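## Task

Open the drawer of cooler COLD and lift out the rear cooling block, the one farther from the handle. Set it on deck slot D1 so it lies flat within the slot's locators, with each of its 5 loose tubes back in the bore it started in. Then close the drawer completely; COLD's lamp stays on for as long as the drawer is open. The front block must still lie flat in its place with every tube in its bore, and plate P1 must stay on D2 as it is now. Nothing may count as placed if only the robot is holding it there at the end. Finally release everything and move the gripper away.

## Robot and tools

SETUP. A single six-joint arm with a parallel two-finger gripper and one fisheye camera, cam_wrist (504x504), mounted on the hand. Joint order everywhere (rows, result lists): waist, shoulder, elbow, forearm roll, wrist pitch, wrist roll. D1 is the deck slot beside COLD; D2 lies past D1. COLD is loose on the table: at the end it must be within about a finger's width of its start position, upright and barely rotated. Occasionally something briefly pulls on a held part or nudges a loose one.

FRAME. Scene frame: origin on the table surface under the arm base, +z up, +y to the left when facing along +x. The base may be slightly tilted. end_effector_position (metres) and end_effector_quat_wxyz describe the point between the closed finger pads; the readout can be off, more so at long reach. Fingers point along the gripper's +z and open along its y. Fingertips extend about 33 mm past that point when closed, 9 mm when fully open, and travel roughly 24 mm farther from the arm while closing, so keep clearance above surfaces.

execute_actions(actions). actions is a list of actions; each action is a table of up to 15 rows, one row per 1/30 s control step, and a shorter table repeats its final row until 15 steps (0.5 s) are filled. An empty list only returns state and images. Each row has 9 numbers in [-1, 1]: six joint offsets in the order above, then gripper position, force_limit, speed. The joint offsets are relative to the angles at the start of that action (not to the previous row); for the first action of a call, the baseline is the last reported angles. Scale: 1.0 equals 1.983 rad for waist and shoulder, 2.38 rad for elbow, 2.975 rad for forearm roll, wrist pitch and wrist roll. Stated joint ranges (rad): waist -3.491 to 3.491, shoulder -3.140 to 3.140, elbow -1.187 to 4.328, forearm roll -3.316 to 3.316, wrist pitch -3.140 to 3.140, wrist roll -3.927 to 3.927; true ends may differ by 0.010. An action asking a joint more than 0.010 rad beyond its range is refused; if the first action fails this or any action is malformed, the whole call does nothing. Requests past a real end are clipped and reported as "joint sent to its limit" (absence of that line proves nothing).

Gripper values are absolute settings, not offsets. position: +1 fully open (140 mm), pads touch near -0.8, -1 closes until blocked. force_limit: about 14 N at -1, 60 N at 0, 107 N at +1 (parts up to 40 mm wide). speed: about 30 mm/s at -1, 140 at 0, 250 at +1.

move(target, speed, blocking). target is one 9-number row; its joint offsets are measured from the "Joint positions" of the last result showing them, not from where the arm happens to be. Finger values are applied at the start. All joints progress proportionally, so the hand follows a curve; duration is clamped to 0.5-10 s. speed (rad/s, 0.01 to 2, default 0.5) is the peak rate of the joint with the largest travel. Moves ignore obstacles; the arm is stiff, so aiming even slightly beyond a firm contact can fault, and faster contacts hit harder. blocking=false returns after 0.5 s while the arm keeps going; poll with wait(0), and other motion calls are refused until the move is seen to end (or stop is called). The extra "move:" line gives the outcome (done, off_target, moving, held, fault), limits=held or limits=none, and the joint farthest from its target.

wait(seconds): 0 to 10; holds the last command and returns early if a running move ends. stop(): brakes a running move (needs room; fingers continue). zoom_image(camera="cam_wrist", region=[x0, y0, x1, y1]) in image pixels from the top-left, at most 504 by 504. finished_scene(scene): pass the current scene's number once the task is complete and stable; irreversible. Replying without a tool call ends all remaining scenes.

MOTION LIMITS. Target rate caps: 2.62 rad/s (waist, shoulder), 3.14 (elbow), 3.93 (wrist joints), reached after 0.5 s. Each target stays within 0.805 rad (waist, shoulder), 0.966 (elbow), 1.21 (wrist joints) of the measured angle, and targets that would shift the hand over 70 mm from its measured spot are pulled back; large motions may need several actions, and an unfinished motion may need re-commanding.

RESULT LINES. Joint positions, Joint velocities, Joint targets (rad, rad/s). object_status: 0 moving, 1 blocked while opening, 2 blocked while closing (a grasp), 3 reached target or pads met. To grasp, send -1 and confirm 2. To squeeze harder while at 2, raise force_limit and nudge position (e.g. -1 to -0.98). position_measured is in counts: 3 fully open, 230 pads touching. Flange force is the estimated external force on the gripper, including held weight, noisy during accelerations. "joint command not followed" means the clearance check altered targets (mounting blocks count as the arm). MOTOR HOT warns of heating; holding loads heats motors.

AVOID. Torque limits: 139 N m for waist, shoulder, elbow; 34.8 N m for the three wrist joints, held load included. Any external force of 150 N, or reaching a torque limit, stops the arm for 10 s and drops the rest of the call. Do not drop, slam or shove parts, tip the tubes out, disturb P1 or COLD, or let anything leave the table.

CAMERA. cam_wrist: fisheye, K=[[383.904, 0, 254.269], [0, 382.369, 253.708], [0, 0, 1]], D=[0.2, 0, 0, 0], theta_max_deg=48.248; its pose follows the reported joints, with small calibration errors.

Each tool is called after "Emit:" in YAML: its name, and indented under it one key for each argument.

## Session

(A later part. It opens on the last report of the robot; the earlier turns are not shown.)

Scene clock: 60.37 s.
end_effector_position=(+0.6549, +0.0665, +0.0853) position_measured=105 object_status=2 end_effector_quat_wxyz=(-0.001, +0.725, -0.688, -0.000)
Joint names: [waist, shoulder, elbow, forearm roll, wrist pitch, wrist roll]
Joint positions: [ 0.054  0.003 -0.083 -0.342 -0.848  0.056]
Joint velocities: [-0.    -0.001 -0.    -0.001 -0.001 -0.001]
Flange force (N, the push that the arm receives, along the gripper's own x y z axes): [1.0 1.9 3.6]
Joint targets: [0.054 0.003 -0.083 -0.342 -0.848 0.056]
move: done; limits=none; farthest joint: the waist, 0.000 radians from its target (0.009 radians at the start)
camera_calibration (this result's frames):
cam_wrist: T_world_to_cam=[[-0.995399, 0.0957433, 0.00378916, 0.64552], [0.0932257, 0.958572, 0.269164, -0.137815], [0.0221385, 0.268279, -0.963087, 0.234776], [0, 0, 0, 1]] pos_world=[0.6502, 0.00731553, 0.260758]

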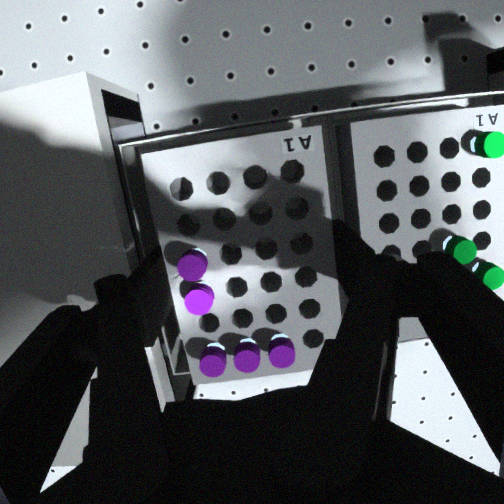

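Emit:
move:
  target: [-0.0138,-0.0359,0.0043,0.001,-0.0291,-0.0006,-1,0.4,-1]
  speed: 0.08

Emit:
move:
  target: [-0.0285,-0.0447,0.0071,-0.0045,-0.0397,0,-1,0.4,-1]
  speed: 0.12

Emit:
move:
  target: [-0.2897,0.0659,-0.091,-0.1191,0.0004,-0.2789,-1,0.4,-1]
  speed: 0.25

Scene clock: 63.53 s.
end_effector_position=(+0.6540, +0.0664, +0.1305) position_measured=105 object_status=2 end_effector_quat_wxyz=(-0.001, +0.725, -0.688, -0.000)
Joint names: [waist, shoulder, elbow, forearm roll, wrist pitch, wrist roll]
Joint positions: [ 0.027 -0.068 -0.073 -0.339 -0.935  0.055]
Joint velocities: [ 0.    -0.001  0.002  0.    -0.001 -0.   ]
Flange force (N, the push that the arm receives, along the gripper's own x y z axes): [-1.8 3.7 3.9]
Joint targets: [0.027 -0.069 -0.073 -0.339 -0.935 0.055]
move: done; limits=none; farthest joint: the waist, 0.000 radians from its target (0.027 radians at the start)
camera_calibration (this result's frames):
cam_wrist: T_world_to_cam=[[-0.995437, 0.0953191, 0.0044574, 0.644463], [0.0930071, 0.958728, 0.268684, -0.149707], [0.0213373, 0.267873, -0.963218, 0.278929], [0, 0, 0, 1]] pos_world=[0.649494, 0.00738125, 0.30602]

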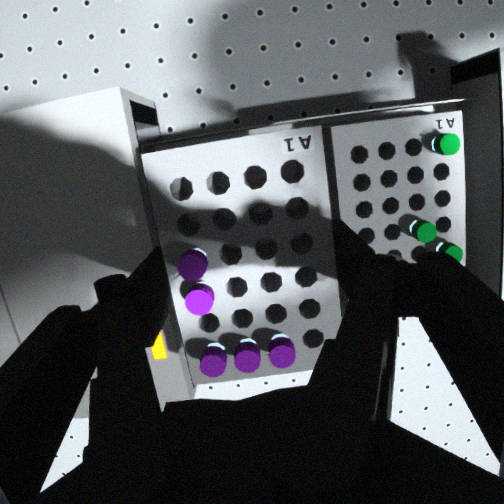

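Scene clock: 64.90 s.
end_effector_position=(+0.6471, +0.0605, +0.1903) position_measured=105 object_status=2 end_effector_quat_wxyz=(-0.000, +0.718, -0.696, -0.000)
Joint names: [waist, shoulder, elbow, forearm roll, wrist pitch, wrist roll]
Joint positions: [-0.03  -0.157 -0.056 -0.353 -1.053  0.055]
Joint velocities: [-0.001  0.     0.     0.    -0.001  0.   ]
Flange force (N, the push that the arm receives, along the gripper's own x y z axes): [0.9 3.2 3.9]
Joint targets: [-0.030 -0.157 -0.056 -0.353 -1.053 0.055]
move: done; limits=none; farthest joint: the waist, 0.000 radians from its target (0.056 radians at the start)
camera_calibration (this result's frames):
cam_wrist: T_world_to_cam=[[-0.993296, 0.115529, 0.00413239, 0.635324], [0.112398, 0.95678, 0.268213, -0.171806], [0.0270326, 0.266879, -0.963351, 0.334709], [0, 0, 0, 1]] pos_world=[0.641327, 0.00165548, 0.365898]

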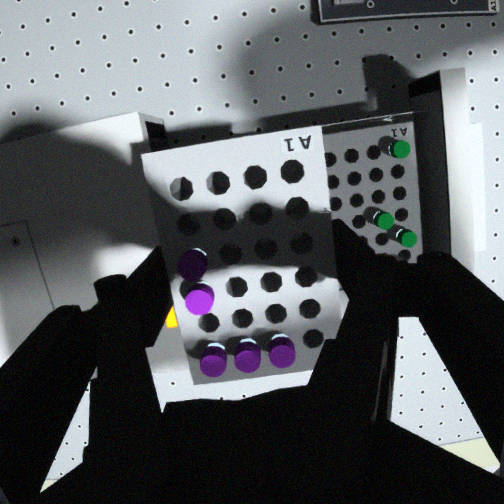

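Scene clock: 68.67 s.
end_effector_position=(+0.4921, -0.1549, +0.1604) position_measured=105 object_status=2 end_effector_quat_wxyz=(+0.001, -0.000, +1.000, -0.000)
Joint names: [waist, shoulder, elbow, forearm roll, wrist pitch, wrist roll]
Joint positions: [-0.604 -0.026 -0.273 -0.707 -1.051 -0.775]
Joint velocities: [-0.001  0.    -0.    -0.     0.    -0.001]
Flange force (N, the push that the arm receives, along the gripper's own x y z axes): [1.1 1.0 5.7]
Joint targets: [-0.604 -0.026 -0.273 -0.707 -1.051 -0.775]
move: done; limits=none; farthest joint: the waist, 0.000 radians from its target (0.575 radians at the start)
camera_calibration (this result's frames):
cam_wrist: T_world_to_cam=[[0.147295, 0.989081, 0.00469461, 0.0803495], [0.952508, -0.143125, 0.268782, -0.524136], [0.266519, -0.0351187, -0.96319, 0.202878], [0, 0, 0, 1]] pos_world=[0.433338, -0.147364, 0.335911]

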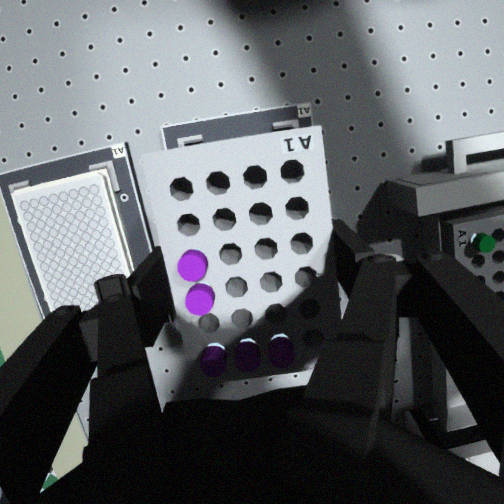

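Emit:
move:
  target: [0.0478,0.058,-0.0082,-0.0151,0.0539,0.0091,-1,0.4,-1]
  speed: 0.1

Emit:
zoom_image:
  camera: "cam_wrist"
  region: [90,60,390,260]

Scene clock: 71.87 s.
end_effector_position=(+0.4924, -0.1548, +0.0854) position_measured=105 object_status=2 end_effector_quat_wxyz=(+0.001, +0.000, +1.000, +0.000)
Joint names: [waist, shoulder, elbow, forearm roll, wrist pitch, wrist roll]
Joint positions: [-0.51   0.089 -0.292 -0.752 -0.891 -0.748]
Joint velocities: [ 0.001  0.001 -0.    -0.     0.001  0.   ]
Flange force (N, the push that the arm receives, along the gripper's own x y z axes): [-0.4 3.9 4.9]
Joint targets: [-0.510 0.089 -0.292 -0.752 -0.891 -0.748]
move: done; limits=none; farthest joint: the waist, 0.000 radians from its target (0.095 radians at the start)
camera_calibration (this result's frames):
cam_wrist: T_world_to_cam=[[0.147405, 0.989064, 0.00488541, 0.0804324], [0.952449, -0.143277, 0.26891, -0.504207], [0.266669, -0.0349857, -0.963153, 0.130555], [0, 0, 0, 1]] pos_world=[0.43356, -0.147226, 0.260938]

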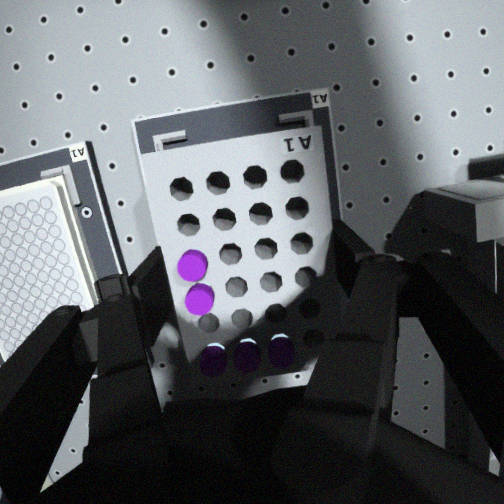

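Region (90, 60, 390, 260) of cam_wrist's 504x504 image, scaled by 1.680, with more detail than that image has.

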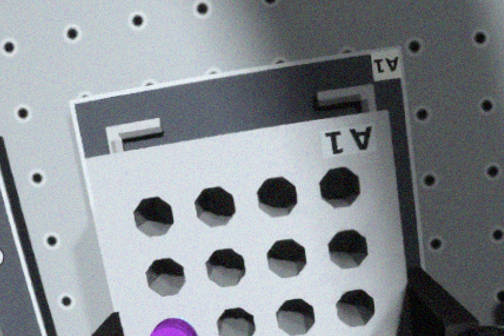

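Emit:
move:
  target: [-0.0022,-0.0027,-0.0055,-0.0017,0.001,0.002,-1,0.4,-1]
  speed: 0.03

Emit:
move:
  target: [0.0047,0.0066,-0.0002,-0.0018,0.0056,0.001,-1,0.4,-1]
  speed: 0.02

Emit:
zoom_image:
  camera: "cam_wrist"
  region: [90,60,390,260]

Scene clock: 74.77 s.
end_effector_position=(+0.4867, -0.1546, +0.0855) position_measured=105 object_status=2 end_effector_quat_wxyz=(+0.001, +0.002, +1.000, -0.000)
Joint names: [waist, shoulder, elbow, forearm roll, wrist pitch, wrist roll]
Joint positions: [-0.514  0.083 -0.305 -0.757 -0.888 -0.742]
Joint velocities: [-0.    -0.001 -0.003 -0.     0.     0.   ]
Flange force (N, the push that the arm receives, along the gripper's own x y z axes): [0.7 -2.4 4.8]
Joint targets: [-0.514 0.083 -0.305 -0.757 -0.888 -0.742]
move: done; limits=none; farthest joint: the waist, 0.000 radians from its target (0.005 radians at the start)
camera_calibration (this result's frames):
cam_wrist: T_world_to_cam=[[0.151993, 0.98837, 0.00483101, 0.0787747], [0.951751, -0.147677, 0.269, -0.49915], [0.266584, -0.0362882, -0.963128, 0.131978], [0, 0, 0, 1]] pos_world=[0.427911, -0.146782, 0.261002]

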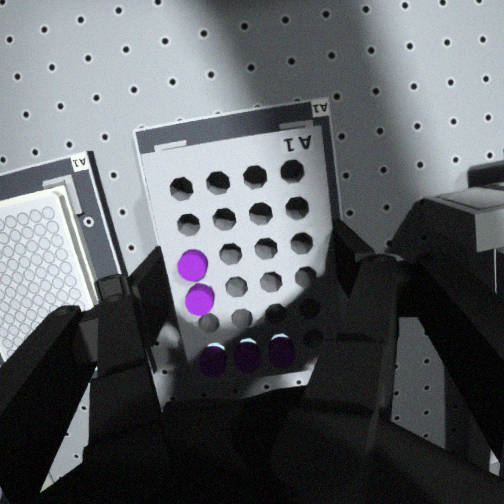

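Scene clock: 75.83 s.
end_effector_position=(+0.4866, -0.1548, +0.0779) position_measured=105 object_status=2 end_effector_quat_wxyz=(+0.001, +0.003, +1.000, -0.001)
Joint names: [waist, shoulder, elbow, forearm roll, wrist pitch, wrist roll]
Joint positions: [-0.505  0.096 -0.306 -0.762 -0.872 -0.739]
Joint velocities: [ 0.001  0.002 -0.001  0.     0.001  0.   ]
Flange force (N, the push that the arm receives, along the gripper's own x y z axes): [-0.2 -1.3 4.7]
Joint targets: [-0.505 0.096 -0.306 -0.762 -0.872 -0.739]
move: done; limits=none; farthest joint: the waist, 0.000 radians from its target (0.009 radians at the start)
camera_calibration (this result's frames):
cam_wrist: T_world_to_cam=[[0.152526, 0.988292, 0.00378715, 0.0788293], [0.951632, -0.1479, 0.2693, -0.497055], [0.266708, -0.0374713, -0.963049, 0.124385], [0, 0, 0, 1]] pos_world=[0.427815, -0.14676, 0.253348]

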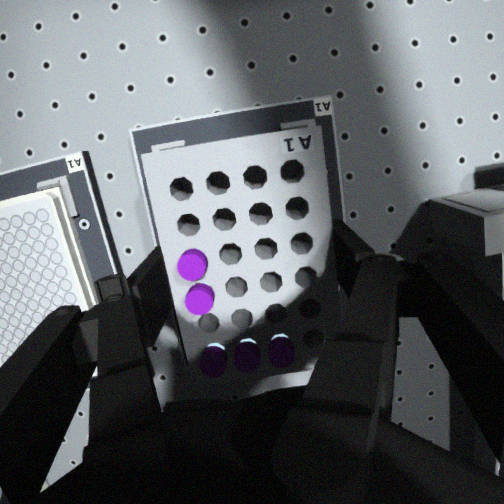

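Region (90, 60, 390, 260) of cam_wrist's 504x504 image, scaled by 1.680, with more detail than that image has.

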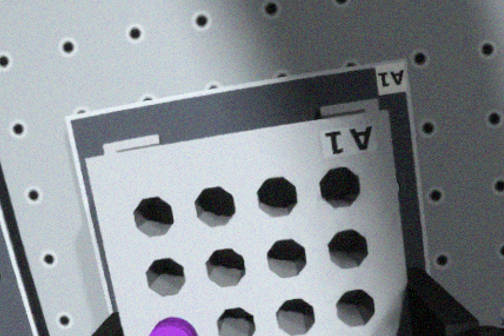

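Emit:
move:
  target: [0.0004,0.0005,0.001,0.0003,-0.0002,0.0022,-1,0.4,-1]
  speed: 0.02

Emit:
move:
  target: [0.0018,0.0026,0,-0.0006,0.0021,0.0004,-1,0.4,-1]
  speed: 0.01

Scene clock: 77.73 s.
end_effector_position=(+0.4876, -0.1548, +0.0778) position_measured=105 object_status=2 end_effector_quat_wxyz=(+0.001, -0.002, +1.000, -0.001)
Joint names: [waist, shoulder, elbow, forearm roll, wrist pitch, wrist roll]
Joint positions: [-0.504  0.097 -0.303 -0.762 -0.872 -0.733]
Joint velocities: [ 0.    -0.    -0.001  0.001 -0.     0.001]
Flange force (N, the push that the arm receives, along the gripper's own x y z axes): [0.3 0.0 3.4]
Joint targets: [-0.504 0.097 -0.303 -0.762 -0.872 -0.732]
move: done; limits=none; farthest joint: the waist, 0.000 radians from its target (0.000 radians at the start)
camera_calibration (this result's frames):
cam_wrist: T_world_to_cam=[[0.144271, 0.989531, 0.00388031, 0.0828802], [0.952841, -0.139977, 0.26926, -0.497375], [0.266984, -0.035149, -0.96306, 0.124299], [0, 0, 0, 1]] pos_world=[0.428776, -0.147265, 0.253309]

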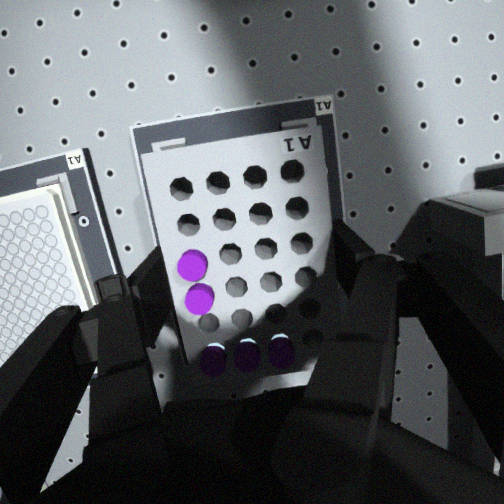

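Scene clock: 78.57 s.
end_effector_position=(+0.4876, -0.1549, +0.0749) position_measured=105 object_status=2 end_effector_quat_wxyz=(+0.001, -0.002, +1.000, -0.001)
Joint names: [waist, shoulder, elbow, forearm roll, wrist pitch, wrist roll]
Joint positions: [-0.5    0.102 -0.303 -0.763 -0.866 -0.731]
Joint velocities: [0.001 0.001 0.002 0.    0.001 0.   ]
Flange force (N, the push that the arm receives, along the gripper's own x y z axes): [1.5 0.3 4.3]
Joint targets: [-0.500 0.102 -0.303 -0.763 -0.866 -0.731]
move: done; limits=none; farthest joint: the waist, 0.000 radians from its target (0.003 radians at the start)
camera_calibration (this result's frames):
cam_wrist: T_world_to_cam=[[0.144228, 0.989539, 0.00335539, 0.0830909], [0.952893, -0.139799, 0.269168, -0.496546], [0.266821, -0.0356242, -0.963087, 0.121514], [0, 0, 0, 1]] pos_world=[0.428749, -0.14731, 0.250404]

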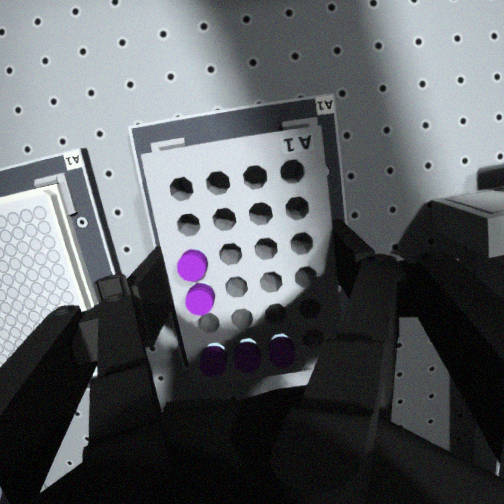

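Emit:
move:
  target: [0.0012,0.0017,0,-0.0005,0.0014,0.0003,-1,0.4,-1]
  speed: 0.01

Scene clock: 79.50 s.
end_effector_position=(+0.4876, -0.1549, +0.0730) position_measured=105 object_status=2 end_effector_quat_wxyz=(+0.001, -0.002, +1.000, -0.001)
Joint names: [waist, shoulder, elbow, forearm roll, wrist pitch, wrist roll]
Joint positions: [-0.498  0.106 -0.303 -0.765 -0.862 -0.73 ]
Joint velocities: [ 0.001  0.001 -0.    -0.001  0.001  0.   ]
Flange force (N, the push that the arm receives, along the gripper's own x y z axes): [0.5 -1.0 4.7]
Joint targets: [-0.498 0.106 -0.303 -0.765 -0.862 -0.730]
move: done; limits=none; farthest joint: the waist, 0.000 radians from its target (0.003 radians at the start)
camera_calibration (this result's frames):
cam_wrist: T_world_to_cam=[[0.144261, 0.989535, 0.00315777, 0.0830967], [0.952864, -0.139775, 0.269284, -0.496027], [0.266907, -0.0358383, -0.963056, 0.119562], [0, 0, 0, 1]] pos_world=[0.428746, -0.147274, 0.248454]

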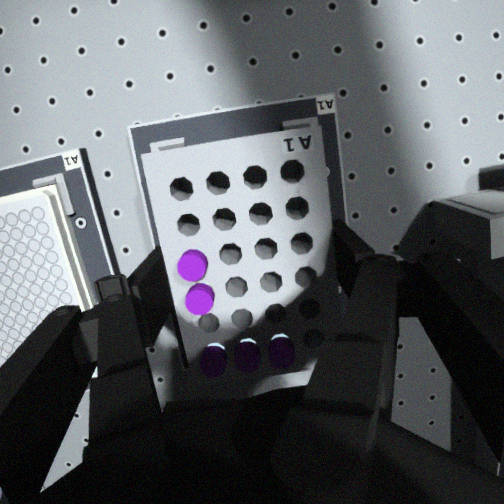

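Emit:
move:
  target: [0.0012,0.0017,0,-0.0005,0.0014,0.0003,-1,0.4,-1]
  speed: 0.01

Scene clock: 80.47 s.
end_effector_position=(+0.4876, -0.1550, +0.0710) position_measured=105 object_status=2 end_effector_quat_wxyz=(+0.001, -0.002, +1.000, -0.001)
Joint names: [waist, shoulder, elbow, forearm roll, wrist pitch, wrist roll]
Joint positions: [-0.496  0.109 -0.303 -0.766 -0.858 -0.73 ]
Joint velocities: [ 0.     0.001 -0.001 -0.     0.001 -0.   ]
Flange force (N, the push that the arm receives, along the gripper's own x y z axes): [21.3 6.1 -24.5]
Joint targets: [-0.496 0.109 -0.303 -0.766 -0.858 -0.730]
move: done; limits=none; farthest joint: the waist, 0.000 radians from its target (0.002 radians at the start)
camera_calibration (this result's frames):
cam_wrist: T_world_to_cam=[[0.144286, 0.989532, 0.00293242, 0.0831214], [0.952856, -0.139736, 0.26933, -0.495473], [0.26692, -0.0360664, -0.963043, 0.117653], [0, 0, 0, 1]] pos_world=[0.428717, -0.147244, 0.246507]

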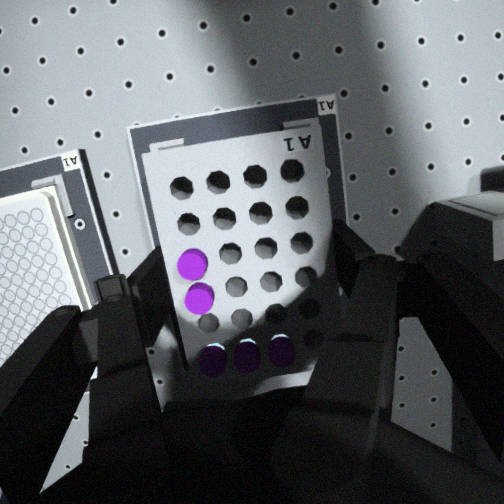

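Emit:
move:
  target: [-0.0003,-0.0004,-0.0008,-0.0002,0.0001,0.0001,-1,0.4,-1]
  speed: 0.01

Scene clock: 81.47 s.
end_effector_position=(+0.4867, -0.1549, +0.0710) position_measured=105 object_status=2 end_effector_quat_wxyz=(+0.001, -0.001, +1.000, -0.001)
Joint names: [waist, shoulder, elbow, forearm roll, wrist pitch, wrist roll]
Joint positions: [-0.496  0.108 -0.305 -0.767 -0.857 -0.729]
Joint velocities: [ 0.    -0.001  0.     0.    -0.     0.   ]
Flange force (N, the push that the arm receives, along the gripper's own x y z axes): [4.1 0.3 -1.6]
Joint targets: [-0.496 0.108 -0.305 -0.767 -0.857 -0.729]
move: done; limits=none; farthest joint: the waist, 0.000 radians from its target (0.001 radians at the start)
camera_calibration (this result's frames):
cam_wrist: T_world_to_cam=[[0.145437, 0.989363, 0.00294512, 0.08261], [0.952722, -0.140852, 0.269225, -0.494766], [0.266776, -0.0363493, -0.963073, 0.117927], [0, 0, 0, 1]] pos_world=[0.4279, -0.147133, 0.246532]

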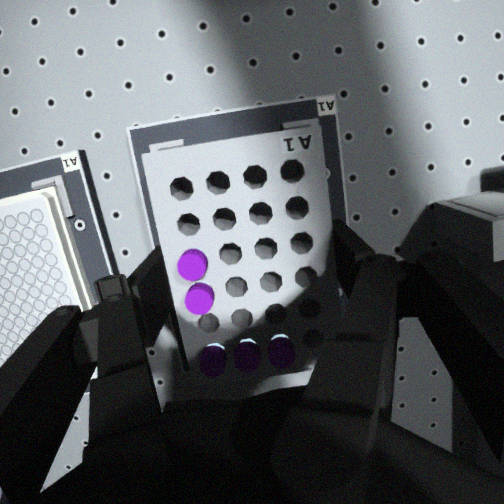

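Emit:
move:
  target: [0.0004,0.0005,-0.0007,-0.0004,0.0008,0.0002,-1,0.4,-1]
  speed: 0.01

Scene clock: 82.90 s.
end_effector_position=(+0.4860, -0.1548, +0.0701) position_measured=105 object_status=2 end_effector_quat_wxyz=(+0.001, -0.000, +1.000, -0.001)
Joint names: [waist, shoulder, elbow, forearm roll, wrist pitch, wrist roll]
Joint positions: [-0.495  0.109 -0.307 -0.768 -0.855 -0.729]
Joint velocities: [ 0.001  0.    -0.001 -0.001  0.    -0.   ]
Flange force (N, the push that the arm receives, along the gripper's own x y z axes): [-3.9 -0.8 2.7]
Joint targets: [-0.495 0.109 -0.307 -0.768 -0.855 -0.729]
move: done; limits=none; farthest joint: the waist, 0.000 radians from its target (0.001 radians at the start)
camera_calibration (this result's frames):
cam_wrist: T_world_to_cam=[[0.14637, 0.989226, 0.00280389, 0.0821889], [0.952611, -0.141715, 0.269166, -0.493905], [0.266663, -0.0367267, -0.96309, 0.117216], [0, 0, 0, 1]] pos_world=[0.427212, -0.146992, 0.245601]

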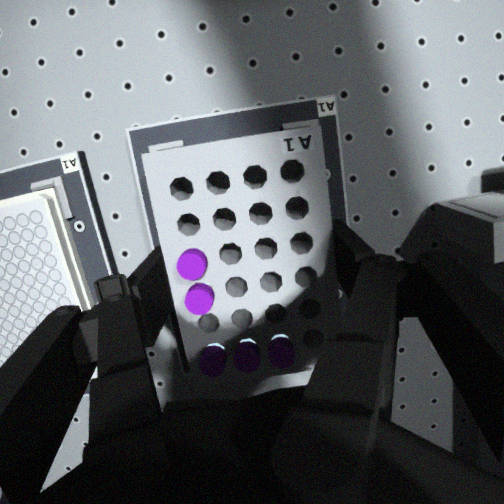

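Emit:
move:
  target: [0.0007,0.001,0.0001,-0.0002,0.0007,0.0003,-1,0.4,-1]
  speed: 0.01

Scene clock: 83.90 s.
end_effector_position=(+0.4860, -0.1548, +0.0690) position_measured=105 object_status=2 end_effector_quat_wxyz=(+0.001, -0.001, +1.000, -0.001)
Joint names: [waist, shoulder, elbow, forearm roll, wrist pitch, wrist roll]
Joint positions: [-0.494  0.111 -0.307 -0.769 -0.853 -0.728]
Joint velocities: [ 0.    -0.001  0.001 -0.001  0.    -0.   ]
Flange force (N, the push that the arm receives, along the gripper's own x y z axes): [-4.2 -0.6 3.2]
Joint targets: [-0.494 0.111 -0.307 -0.769 -0.853 -0.728]
move: done; limits=none; farthest joint: the waist, 0.000 radians from its target (0.002 radians at the start)
camera_calibration (this result's frames):
cam_wrist: T_world_to_cam=[[0.145753, 0.989317, 0.00271069, 0.0825087], [0.952756, -0.141104, 0.26897, -0.493576], [0.266479, -0.0366207, -0.963145, 0.116288], [0, 0, 0, 1]] pos_world=[0.427244, -0.147014, 0.244536]

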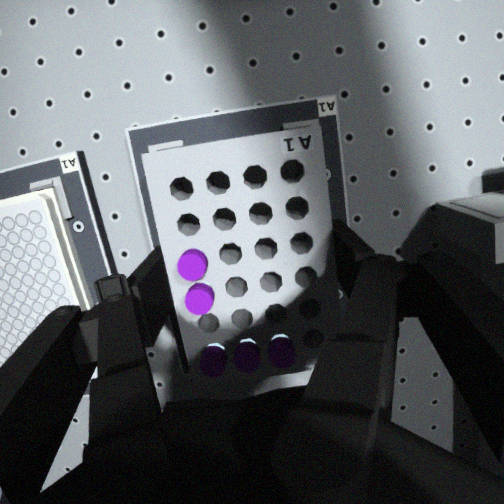

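Emit:
move:
  target: [0.0007,0.001,0.0001,-0.0002,0.0007,0.0002,-1,0.4,-1]
  speed: 0.01

Scene clock: 84.87 s.
end_effector_position=(+0.4861, -0.1548, +0.0680) position_measured=105 object_status=2 end_effector_quat_wxyz=(+0.001, -0.001, +1.000, -0.001)
Joint names: [waist, shoulder, elbow, forearm roll, wrist pitch, wrist roll]
Joint positions: [-0.493  0.113 -0.306 -0.769 -0.851 -0.727]
Joint velocities: [ 0.     0.002  0.    -0.     0.     0.   ]
Flange force (N, the push that the arm receives, along the gripper's own x y z axes): [-6.8 4.0 -14.5]
Joint targets: [-0.493 0.113 -0.306 -0.769 -0.851 -0.727]
move: done; limits=none; farthest joint: the waist, 0.000 radians from its target (0.001 radians at the start)
camera_calibration (this result's frames):
cam_wrist: T_world_to_cam=[[0.145355, 0.989376, 0.00258821, 0.0827097], [0.952833, -0.14069, 0.268917, -0.493352], [0.266425, -0.0366225, -0.96316, 0.115295], [0, 0, 0, 1]] pos_world=[0.427342, -0.147018, 0.243505]

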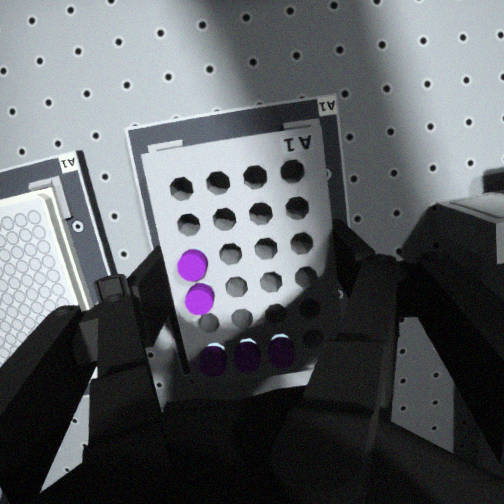

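Emit:
move:
  target: [0,0,0,0,0,0,0.38,0,-0.8]

Emit:
move:
  target: [-0.056,-0.0701,0.0139,0.0208,-0.0676,-0.0161,0.38,0,0]
  speed: 0.25

Emit:
zoom_image:
  camera: "cam_wrist"
  region: [140,90,360,320]

Emit:
move:
  target: [0.3676,-0.289,-0.1542,0.1452,0.0608,-0.2827,1,0,0]
  speed: 0.6

Emit:
move:
  target: [0.0672,0.1266,-0.0613,-0.0044,0.1405,-0.0064,1,0,0]
  speed: 0.4

Emit:
move:
  target: [-0.021,0.0281,0.0388,-0.0101,-0.0156,0.018,1,0,0]
  speed: 0.15

Scene clock: 86.47 s.
end_effector_position=(+0.4861, -0.1548, +0.0680) position_measured=81 object_status=3 end_effector_quat_wxyz=(+0.001, -0.001, +1.000, -0.001)
Joint names: [waist, shoulder, elbow, forearm roll, wrist pitch, wrist roll]
Joint positions: [-0.493  0.113 -0.306 -0.769 -0.851 -0.727]
Joint velocities: [ 0.    -0.001  0.001  0.    -0.    -0.   ]
Flange force (N, the push that the arm receives, along the gripper's own x y z axes): [0.5 1.5 -5.2]
Joint targets: [-0.493 0.113 -0.306 -0.769 -0.851 -0.727]
move: done; limits=none; farthest joint: the waist, 0.000 radians from its target (0.000 radians at the start)
camera_calibration (this result's frames):
cam_wrist: T_world_to_cam=[[0.145408, 0.989368, 0.00264668, 0.0826707], [0.952833, -0.140758, 0.26888, -0.493319], [0.266393, -0.0365755, -0.96317, 0.115289], [0, 0, 0, 1]] pos_world=[0.427318, -0.147014, 0.243468]

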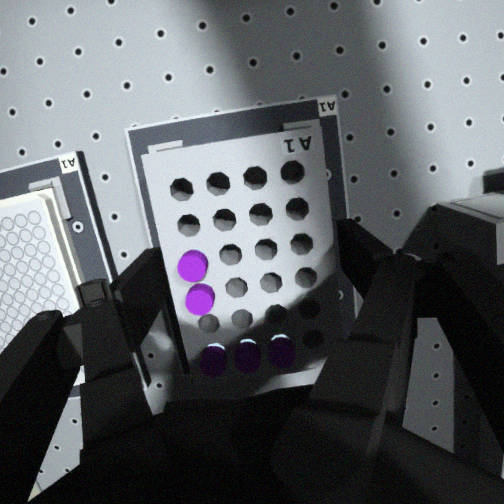

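Scene clock: 87.70 s.
end_effector_position=(+0.4915, -0.1545, +0.1598) position_measured=81 object_status=3 end_effector_quat_wxyz=(-0.000, +0.000, +1.000, +0.001)
Joint names: [waist, shoulder, elbow, forearm roll, wrist pitch, wrist roll]
Joint positions: [-0.604 -0.026 -0.273 -0.707 -1.052 -0.775]
Joint velocities: [-0.001 -0.001  0.001  0.001 -0.001 -0.   ]
Flange force (N, the push that the arm receives, along the gripper's own x y z axes): [0.4 -3.6 -5.7]
Joint targets: [-0.604 -0.026 -0.273 -0.707 -1.052 -0.775]
move: done; limits=none; farthest joint: the waist, 0.000 radians from its target (0.111 radians at the start)
camera_calibration (this result's frames):
cam_wrist: T_world_to_cam=[[0.147752, 0.989007, 0.00583641, 0.0795465], [0.952794, -0.14392, 0.267338, -0.523391], [0.26524, -0.033939, -0.963585, 0.203373], [0, 0, 0, 1]] pos_world=[0.432988, -0.147096, 0.335425]

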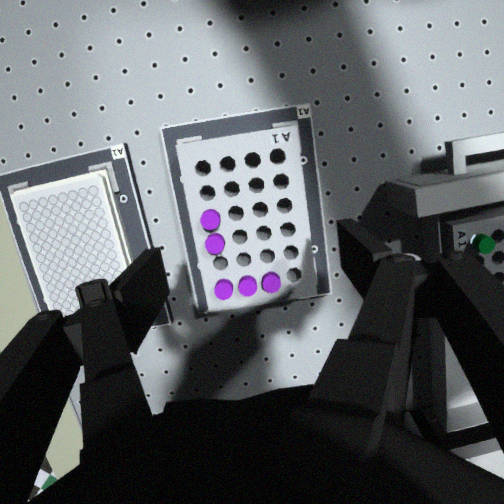

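Region (140, 90, 360, 320) of cam_wrist's 504x504 image, scaled by 2.191, with more detail than that image has; it fills the left 482 columns of this view, and the rest is white.

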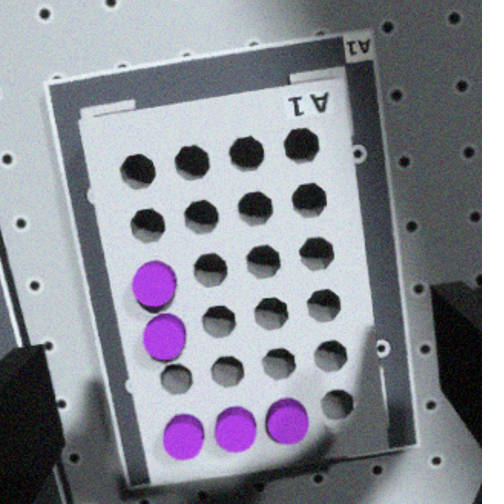

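Scene clock: 89.63 s.
end_effector_position=(+0.4504, +0.0568, +0.1803) position_measured=3 object_status=3 end_effector_quat_wxyz=(-0.001, -0.029, +1.000, +0.000)
Joint names: [waist, shoulder, elbow, forearm roll, wrist pitch, wrist roll]
Joint positions: [ 0.125 -0.599 -0.64  -0.276 -0.871 -1.616]
Joint velocities: [ 0.001 -0.001  0.001  0.     0.    -0.001]
Flange force (N, the push that the arm receives, along the gripper's own x y z axes): no reading
Joint targets: [0.125 -0.599 -0.640 -0.276 -0.871 -1.616]
move: done; limits=none; farthest joint: the forearm roll, 0.001 radians from its target (0.432 radians at the start)
camera_calibration (this result's frames):
cam_wrist: T_world_to_cam=[[0.0892378, 0.995997, 0.00506172, -0.0973001], [0.959909, -0.087358, 0.266352, -0.465566], [0.265728, -0.0189099, -0.963862, 0.240192], [0, 0, 0, 1]] pos_world=[0.391757, 0.0607818, 0.356009]

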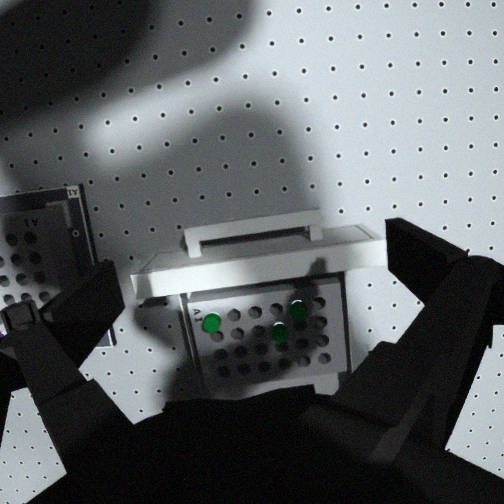

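Scene clock: 91.17 s.
end_effector_position=(+0.4174, +0.0539, +0.0537) position_measured=3 object_status=3 end_effector_quat_wxyz=(-0.000, -0.032, +0.999, +0.000)
Joint names: [waist, shoulder, elbow, forearm roll, wrist pitch, wrist roll]
Joint positions: [ 0.259 -0.348 -0.786 -0.289 -0.453 -1.635]
Joint velocities: [ 0.     0.001 -0.001  0.     0.001  0.   ]
Flange force (N, the push that the arm receives, along the gripper's own x y z axes): no reading
Joint targets: [0.259 -0.348 -0.786 -0.289 -0.453 -1.635]
move: done; limits=none; farthest joint: the waist, 0.000 radians from its target (0.133 radians at the start)
camera_calibration (this result's frames):
cam_wrist: T_world_to_cam=[[0.0843831, 0.996419, 0.00528373, -0.0888378], [0.960054, -0.0827209, 0.267309, -0.400751], [0.266789, -0.0174837, -0.963596, 0.126271], [0, 0, 0, 1]] pos_world=[0.358551, 0.0575769, 0.229268]

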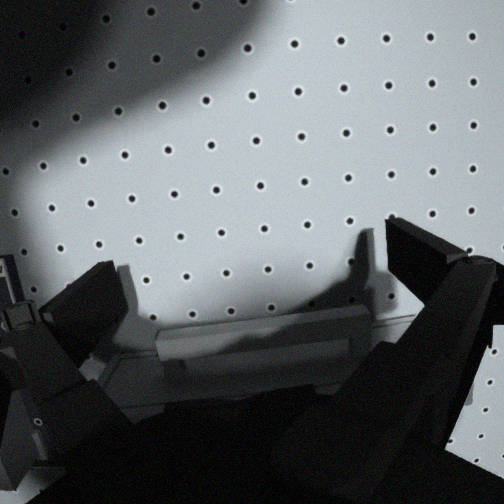

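Scene clock: 92.17 s.
end_effector_position=(+0.4475, +0.0554, +0.0539) position_measured=3 object_status=3 end_effector_quat_wxyz=(-0.000, -0.032, +0.999, -0.000)
Joint names: [waist, shoulder, elbow, forearm roll, wrist pitch, wrist roll]
Joint positions: [ 0.217 -0.292 -0.694 -0.319 -0.5   -1.582]
Joint velocities: [-0.001  0.001  0.003 -0.    -0.001  0.001]
Flange force (N, the push that the arm receives, along the gripper's own x y z axes): no reading
Joint targets: [0.217 -0.292 -0.694 -0.319 -0.500 -1.581]
move: done; limits=none; farthest joint: the waist, 0.000 radians from its target (0.041 radians at the start)
camera_calibration (this result's frames):
cam_wrist: T_world_to_cam=[[0.0842455, 0.996436, 0.00432479, -0.0927804], [0.960066, -0.082331, 0.267387, -0.429577], [0.26679, -0.018374, -0.96358, 0.118581], [0, 0, 0, 1]] pos_world=[0.388602, 0.0592609, 0.229526]

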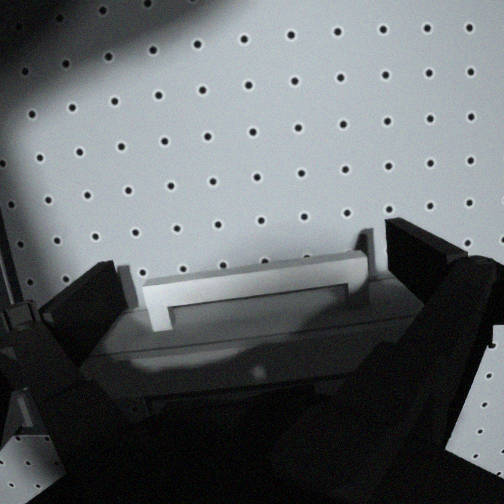

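Emit:
move:
  target: [0.0007,0.0045,0.0062,0.0013,-0.0025,-0.0013,1,0,0]
  speed: 0.05

Emit:
move:
  target: [0,0,0,0,0,0,-1,-0.9,-0.3]

Emit:
move:
  target: [-0.0133,0.02,0.0279,-0.0048,-0.011,0.0096,-1,-0.9,-0.3]
  speed: 0.08

Emit:
move:
  target: [-0.0227,0.0423,0.0601,-0.0052,-0.0233,0.0118,-1,-0.9,-0.3]
  speed: 0.12

Emit:
move:
  target: [-0.0169,0.0411,0.0602,-0.0012,-0.0229,0.005,-1,-0.9,-0.3]
  speed: 0.12

Scene clock: 93.93 s.
end_effector_position=(+0.4524, +0.0578, +0.0535) position_measured=3 object_status=3 end_effector_quat_wxyz=(-0.001, -0.032, +0.999, +0.000)
Joint names: [waist, shoulder, elbow, forearm roll, wrist pitch, wrist roll]
Joint positions: [ 0.218 -0.283 -0.679 -0.315 -0.507 -1.585]
Joint velocities: [ 0.    -0.     0.002 -0.    -0.001 -0.   ]
Flange force (N, the push that the arm receives, along the gripper's own x y z axes): no reading
Joint targets: [0.218 -0.283 -0.679 -0.315 -0.507 -1.585]
move: done; limits=none; farthest joint: the waist, 0.000 radians from its target (0.001 radians at the start)
camera_calibration (this result's frames):
cam_wrist: T_world_to_cam=[[0.0828199, 0.996554, 0.00448349, -0.0949937], [0.960801, -0.0810413, 0.26513, -0.434302], [0.26458, -0.0176503, -0.964202, 0.117913], [0, 0, 0, 1]] pos_world=[0.393948, 0.0615511, 0.229264]

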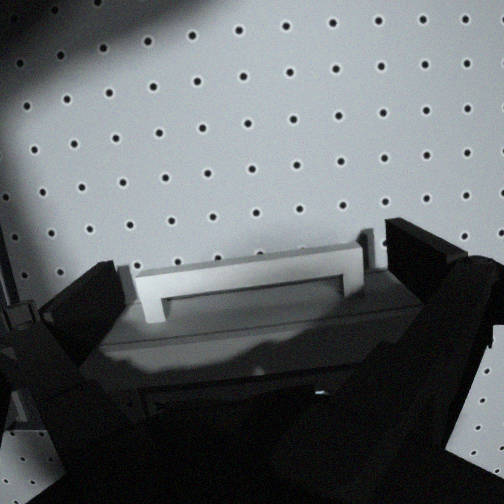

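Scene clock: 94.50 s.
end_effector_position=(+0.4525, +0.0577, +0.0536) position_measured=59 object_status=2 end_effector_quat_wxyz=(-0.001, -0.033, +0.999, -0.000)
Joint names: [waist, shoulder, elbow, forearm roll, wrist pitch, wrist roll]
Joint positions: [ 0.218 -0.283 -0.679 -0.314 -0.507 -1.585]
Joint velocities: [ 0.    -0.     0.001  0.     0.    -0.   ]
Flange force (N, the push that the arm receives, along the gripper's own x y z axes): no reading
Joint targets: [0.218 -0.283 -0.679 -0.315 -0.507 -1.585]
move: done; limits=none; farthest joint: the forearm roll, 0.001 radians from its target (0.000 radians at the start)
camera_calibration (this result's frames):
cam_wrist: T_world_to_cam=[[0.0824573, 0.996586, 0.00419355, -0.0947046], [0.960823, -0.0806141, 0.26518, -0.434439], [0.264612, -0.0178367, -0.96419, 0.117926], [0, 0, 0, 1]] pos_world=[0.394024, 0.0614628, 0.229304]

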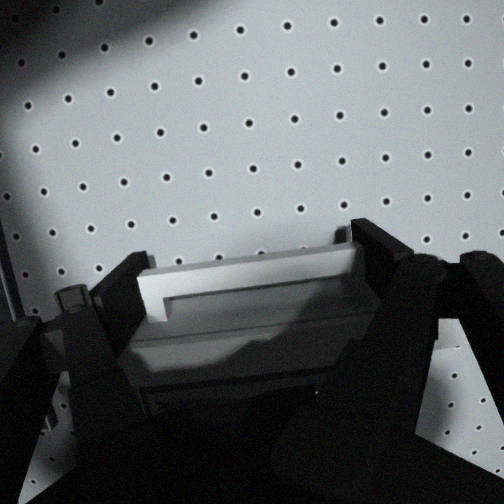

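Scene clock: 95.67 s.
end_effector_position=(+0.4750, +0.0584, +0.0537) position_measured=59 object_status=2 end_effector_quat_wxyz=(-0.001, -0.033, +0.999, -0.000)
Joint names: [waist, shoulder, elbow, forearm roll, wrist pitch, wrist roll]
Joint positions: [ 0.192 -0.244 -0.613 -0.329 -0.54  -1.557]
Joint velocities: [-0.     0.001  0.003  0.    -0.     0.   ]
Flange force (N, the push that the arm receives, along the gripper's own x y z axes): no reading
Joint targets: [0.192 -0.244 -0.613 -0.329 -0.540 -1.557]
move: done; limits=none; farthest joint: the waist, 0.000 radians from its target (0.027 radians at the start)
camera_calibration (this result's frames):
cam_wrist: T_world_to_cam=[[0.0821842, 0.996611, 0.00354017, -0.0970391], [0.960732, -0.0801692, 0.265644, -0.456066], [0.265027, -0.0184306, -0.964065, 0.111913], [0, 0, 0, 1]] pos_world=[0.416473, 0.0622103, 0.229386]

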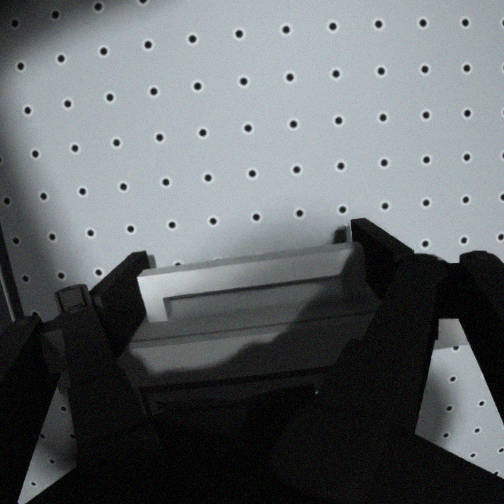

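Scene clock: 97.23 s.
end_effector_position=(+0.5246, +0.0603, +0.0537) position_measured=59 object_status=2 end_effector_quat_wxyz=(-0.001, -0.032, +0.999, -0.001)
Joint names: [waist, shoulder, elbow, forearm roll, wrist pitch, wrist roll]
Joint positions: [ 0.147 -0.16  -0.47  -0.344 -0.609 -1.522]
Joint velocities: [-0.     0.     0.001  0.    -0.     0.   ]
Flange force (N, the push that the arm receives, along the gripper's own x y z axes): [3.2 4.6 -11.3]
Joint targets: [0.147 -0.160 -0.470 -0.344 -0.609 -1.522]
move: done; limits=none; farthest joint: the waist, 0.000 radians from its target (0.045 radians at the start)
camera_calibration (this result's frames):
cam_wrist: T_world_to_cam=[[0.0838259, 0.996476, 0.00292983, -0.103836], [0.960448, -0.0815779, 0.266243, -0.503349], [0.265544, -0.0195041, -0.963901, 0.0985975], [0, 0, 0, 1]] pos_world=[0.465962, 0.0643312, 0.229356]

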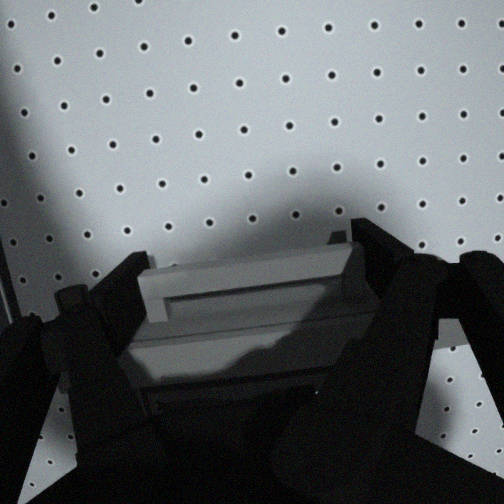

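Scene clock: 98.80 s.
end_effector_position=(+0.5743, +0.0626, +0.0537) position_measured=59 object_status=2 end_effector_quat_wxyz=(-0.000, -0.031, +1.000, -0.001)
Joint names: [waist, shoulder, elbow, forearm roll, wrist pitch, wrist roll]
Joint positions: [ 0.113 -0.078 -0.327 -0.348 -0.677 -1.507]
Joint velocities: [-0.     0.001  0.001 -0.    -0.    -0.   ]
Flange force (N, the push that the arm receives, along the gripper's own x y z axes): [0.4 8.6 -5.5]
Joint targets: [0.113 -0.078 -0.327 -0.348 -0.677 -1.507]
move: done; limits=none; farthest joint: the waist, 0.000 radians from its target (0.033 radians at the start)
camera_calibration (this result's frames):
cam_wrist: T_world_to_cam=[[0.0848456, 0.996389, 0.00322663, -0.110916], [0.960122, -0.0826222, 0.267095, -0.550737], [0.266398, -0.0195639, -0.963665, 0.0849866], [0, 0, 0, 1]] pos_world=[0.515545, 0.0666754, 0.229356]

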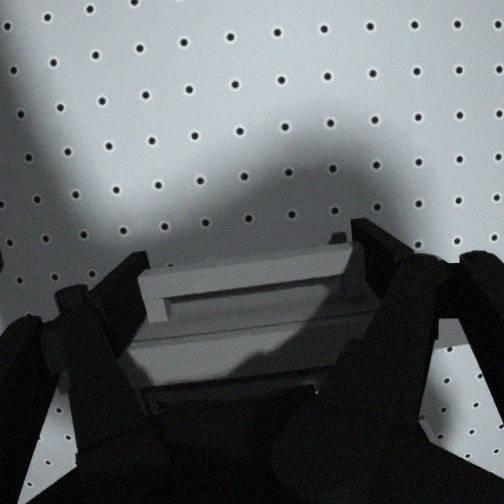

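Emit:
move:
  target: [-0.0128,0.0414,0.0621,0.0012,-0.0235,0.0007,-1,-0.9,-0.3]
  speed: 0.12

Emit:
move:
  target: [-0.0094,0.0383,0.0584,0.002,-0.022,-0.0018,-1,-0.9,-0.3]
  speed: 0.08

Emit:
move:
  target: [-0.0006,0.0026,0.0039,0.0002,-0.0015,-0.0001,-1,-0.9,-0.3]
  speed: 0.02

Scene clock: 100.90 s.
end_effector_position=(+0.6242, +0.0654, +0.0538) position_measured=59 object_status=2 end_effector_quat_wxyz=(-0.000, -0.031, +1.000, -0.000)
Joint names: [waist, shoulder, elbow, forearm roll, wrist pitch, wrist roll]
Joint positions: [ 0.088  0.004 -0.179 -0.344 -0.747 -1.505]
Joint velocities: [-0.    -0.     0.001  0.    -0.001 -0.   ]
Flange force (N, the push that the arm receives, along the gripper's own x y z axes): [3.6 0.4 1.5]
Joint targets: [0.088 0.004 -0.179 -0.344 -0.747 -1.505]
move: done; limits=none; farthest joint: the waist, 0.000 radians from its target (0.026 radians at the start)
camera_calibration (this result's frames):
cam_wrist: T_world_to_cam=[[0.0848743, 0.996385, 0.00367962, -0.117996], [0.960042, -0.0827658, 0.267338, -0.598326], [0.266676, -0.0191575, -0.963596, 0.0716211], [0, 0, 0, 1]] pos_world=[0.565333, 0.0694205, 0.229403]

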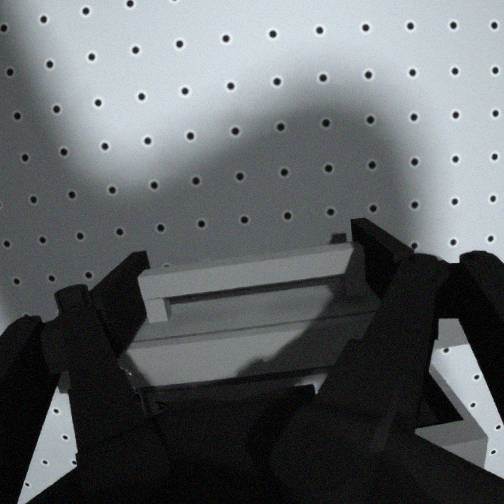

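Scene clock: 102.97 s.
end_effector_position=(+0.6690, +0.0680, +0.0539) position_measured=60 object_status=2 end_effector_quat_wxyz=(-0.000, -0.031, +1.000, -0.000)
Joint names: [waist, shoulder, elbow, forearm roll, wrist pitch, wrist roll]
Joint positions: [ 0.069  0.08  -0.04  -0.338 -0.812 -1.51 ]
Joint velocities: [-0.     0.001  0.002  0.    -0.001 -0.001]
Flange force (N, the push that the arm receives, along the gripper's own x y z axes): [-3.9 -11.9 10.2]
Joint targets: [0.069 0.080 -0.040 -0.338 -0.812 -1.510]
move: done; limits=none; farthest joint: the waist, 0.000 radians from its target (0.019 radians at the start)
camera_calibration (this result's frames):
cam_wrist: T_world_to_cam=[[0.0853757, 0.99634, 0.00414366, -0.124725], [0.959959, -0.0833705, 0.267448, -0.641076], [0.266815, -0.0188559, -0.963563, 0.0596742], [0, 0, 0, 1]] pos_world=[0.610133, 0.0719474, 0.229471]

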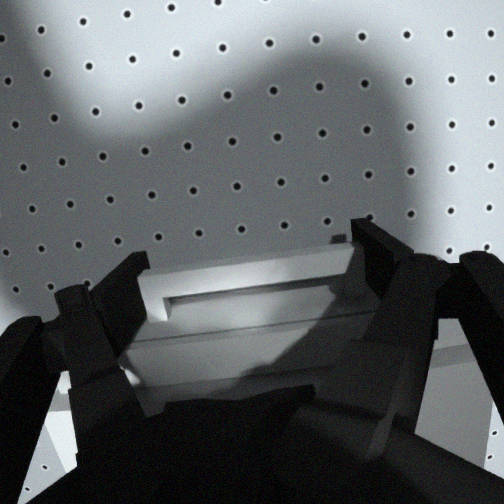

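Scene clock: 103.70 s.
end_effector_position=(+0.6718, +0.0680, +0.0538) position_measured=60 object_status=2 end_effector_quat_wxyz=(-0.000, -0.031, +1.000, -0.000)
Joint names: [waist, shoulder, elbow, forearm roll, wrist pitch, wrist roll]
Joint positions: [ 0.068  0.085 -0.031 -0.338 -0.817 -1.51 ]
Joint velocities: [-0.    -0.     0.002 -0.    -0.     0.   ]
Flange force (N, the push that the arm receives, along the gripper's own x y z axes): [31.4 -5.2 -7.6]
Joint targets: [0.068 0.085 -0.031 -0.338 -0.817 -1.510]
move: done; limits=none; farthest joint: the waist, 0.000 radians from its target (0.002 radians at the start)
camera_calibration (this result's frames):
cam_wrist: T_world_to_cam=[[0.0852304, 0.996353, 0.00397182, -0.124893], [0.96005, -0.08319, 0.267176, -0.643776], [0.266532, -0.0189584, -0.96364, 0.0590616], [0, 0, 0, 1]] pos_world=[0.61296, 0.0720011, 0.229412]

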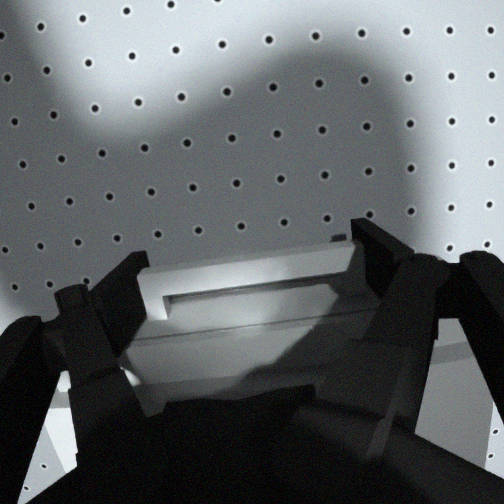

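Emit:
move:
  target: [0,0,0,0,0,0,1,0,0]

Emit:
move:
  target: [-0.0494,-0.1215,-0.0105,-0.0047,-0.0793,-0.0128,1,0,0]
  speed: 0.3

Scene clock: 104.67 s.
end_effector_position=(+0.6718, +0.0679, +0.0538) position_measured=3 object_status=3 end_effector_quat_wxyz=(-0.000, -0.031, +1.000, -0.000)
Joint names: [waist, shoulder, elbow, forearm roll, wrist pitch, wrist roll]
Joint positions: [ 0.068  0.085 -0.031 -0.337 -0.817 -1.51 ]
Joint velocities: [-0.    -0.    -0.    -0.001 -0.     0.001]
Flange force (N, the push that the arm receives, along the gripper's own x y z axes): [1.5 0.2 -5.6]
Joint targets: [0.068 0.085 -0.031 -0.338 -0.817 -1.510]
move: done; limits=none; farthest joint: the forearm roll, 0.001 radians from its target (0.000 radians at the start)
camera_calibration (this result's frames):
cam_wrist: T_world_to_cam=[[0.0850655, 0.996368, 0.0037647, -0.12469], [0.960064, -0.0829756, 0.267194, -0.64384], [0.266536, -0.0191146, -0.963636, 0.0590892], [0, 0, 0, 1]] pos_world=[0.612985, 0.071944, 0.22944]

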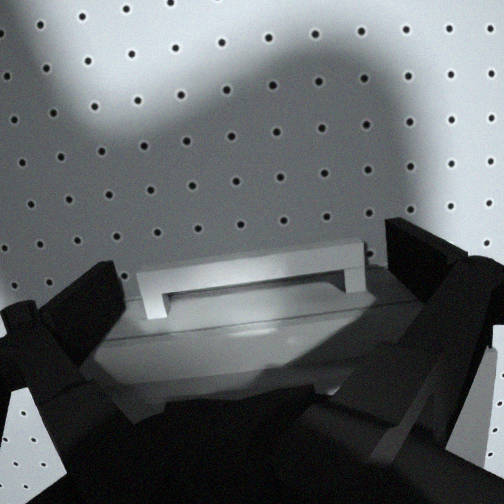

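Scene clock: 105.90 s.
end_effector_position=(+0.6471, +0.0600, +0.1901) position_measured=3 object_status=3 end_effector_quat_wxyz=(-0.000, -0.000, +1.000, -0.000)
Joint names: [waist, shoulder, elbow, forearm roll, wrist pitch, wrist roll]
Joint positions: [-0.03  -0.156 -0.056 -0.351 -1.053 -1.549]
Joint velocities: [-0.001 -0.001 -0.001  0.    -0.001 -0.   ]
Flange force (N, the push that the arm receives, along the gripper's own x y z axes): [3.2 -0.5 -5.0]
Joint targets: [-0.030 -0.156 -0.056 -0.351 -1.053 -1.549]
move: done; limits=none; farthest joint: the waist, 0.000 radians from its target (0.098 radians at the start)
camera_calibration (this result's frames):
cam_wrist: T_world_to_cam=[[0.147083, 0.989116, 0.0039891, -0.154952], [0.952916, -0.142778, 0.267519, -0.649073], [0.265177, -0.0355461, -0.963544, 0.198657], [0, 0, 0, 1]] pos_world=[0.588624, 0.0676535, 0.365672]

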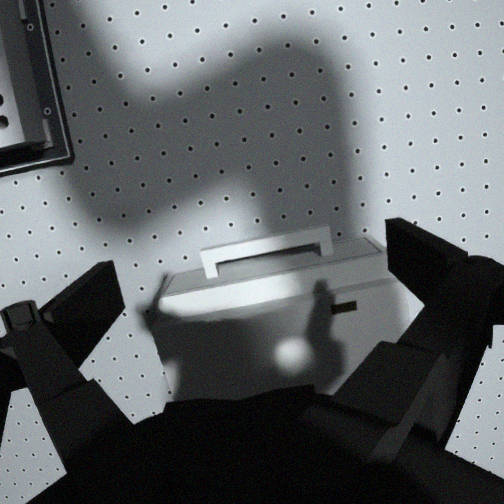

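Emit:
finished_scene:
  scene: 2

The scene is finished: the task was done.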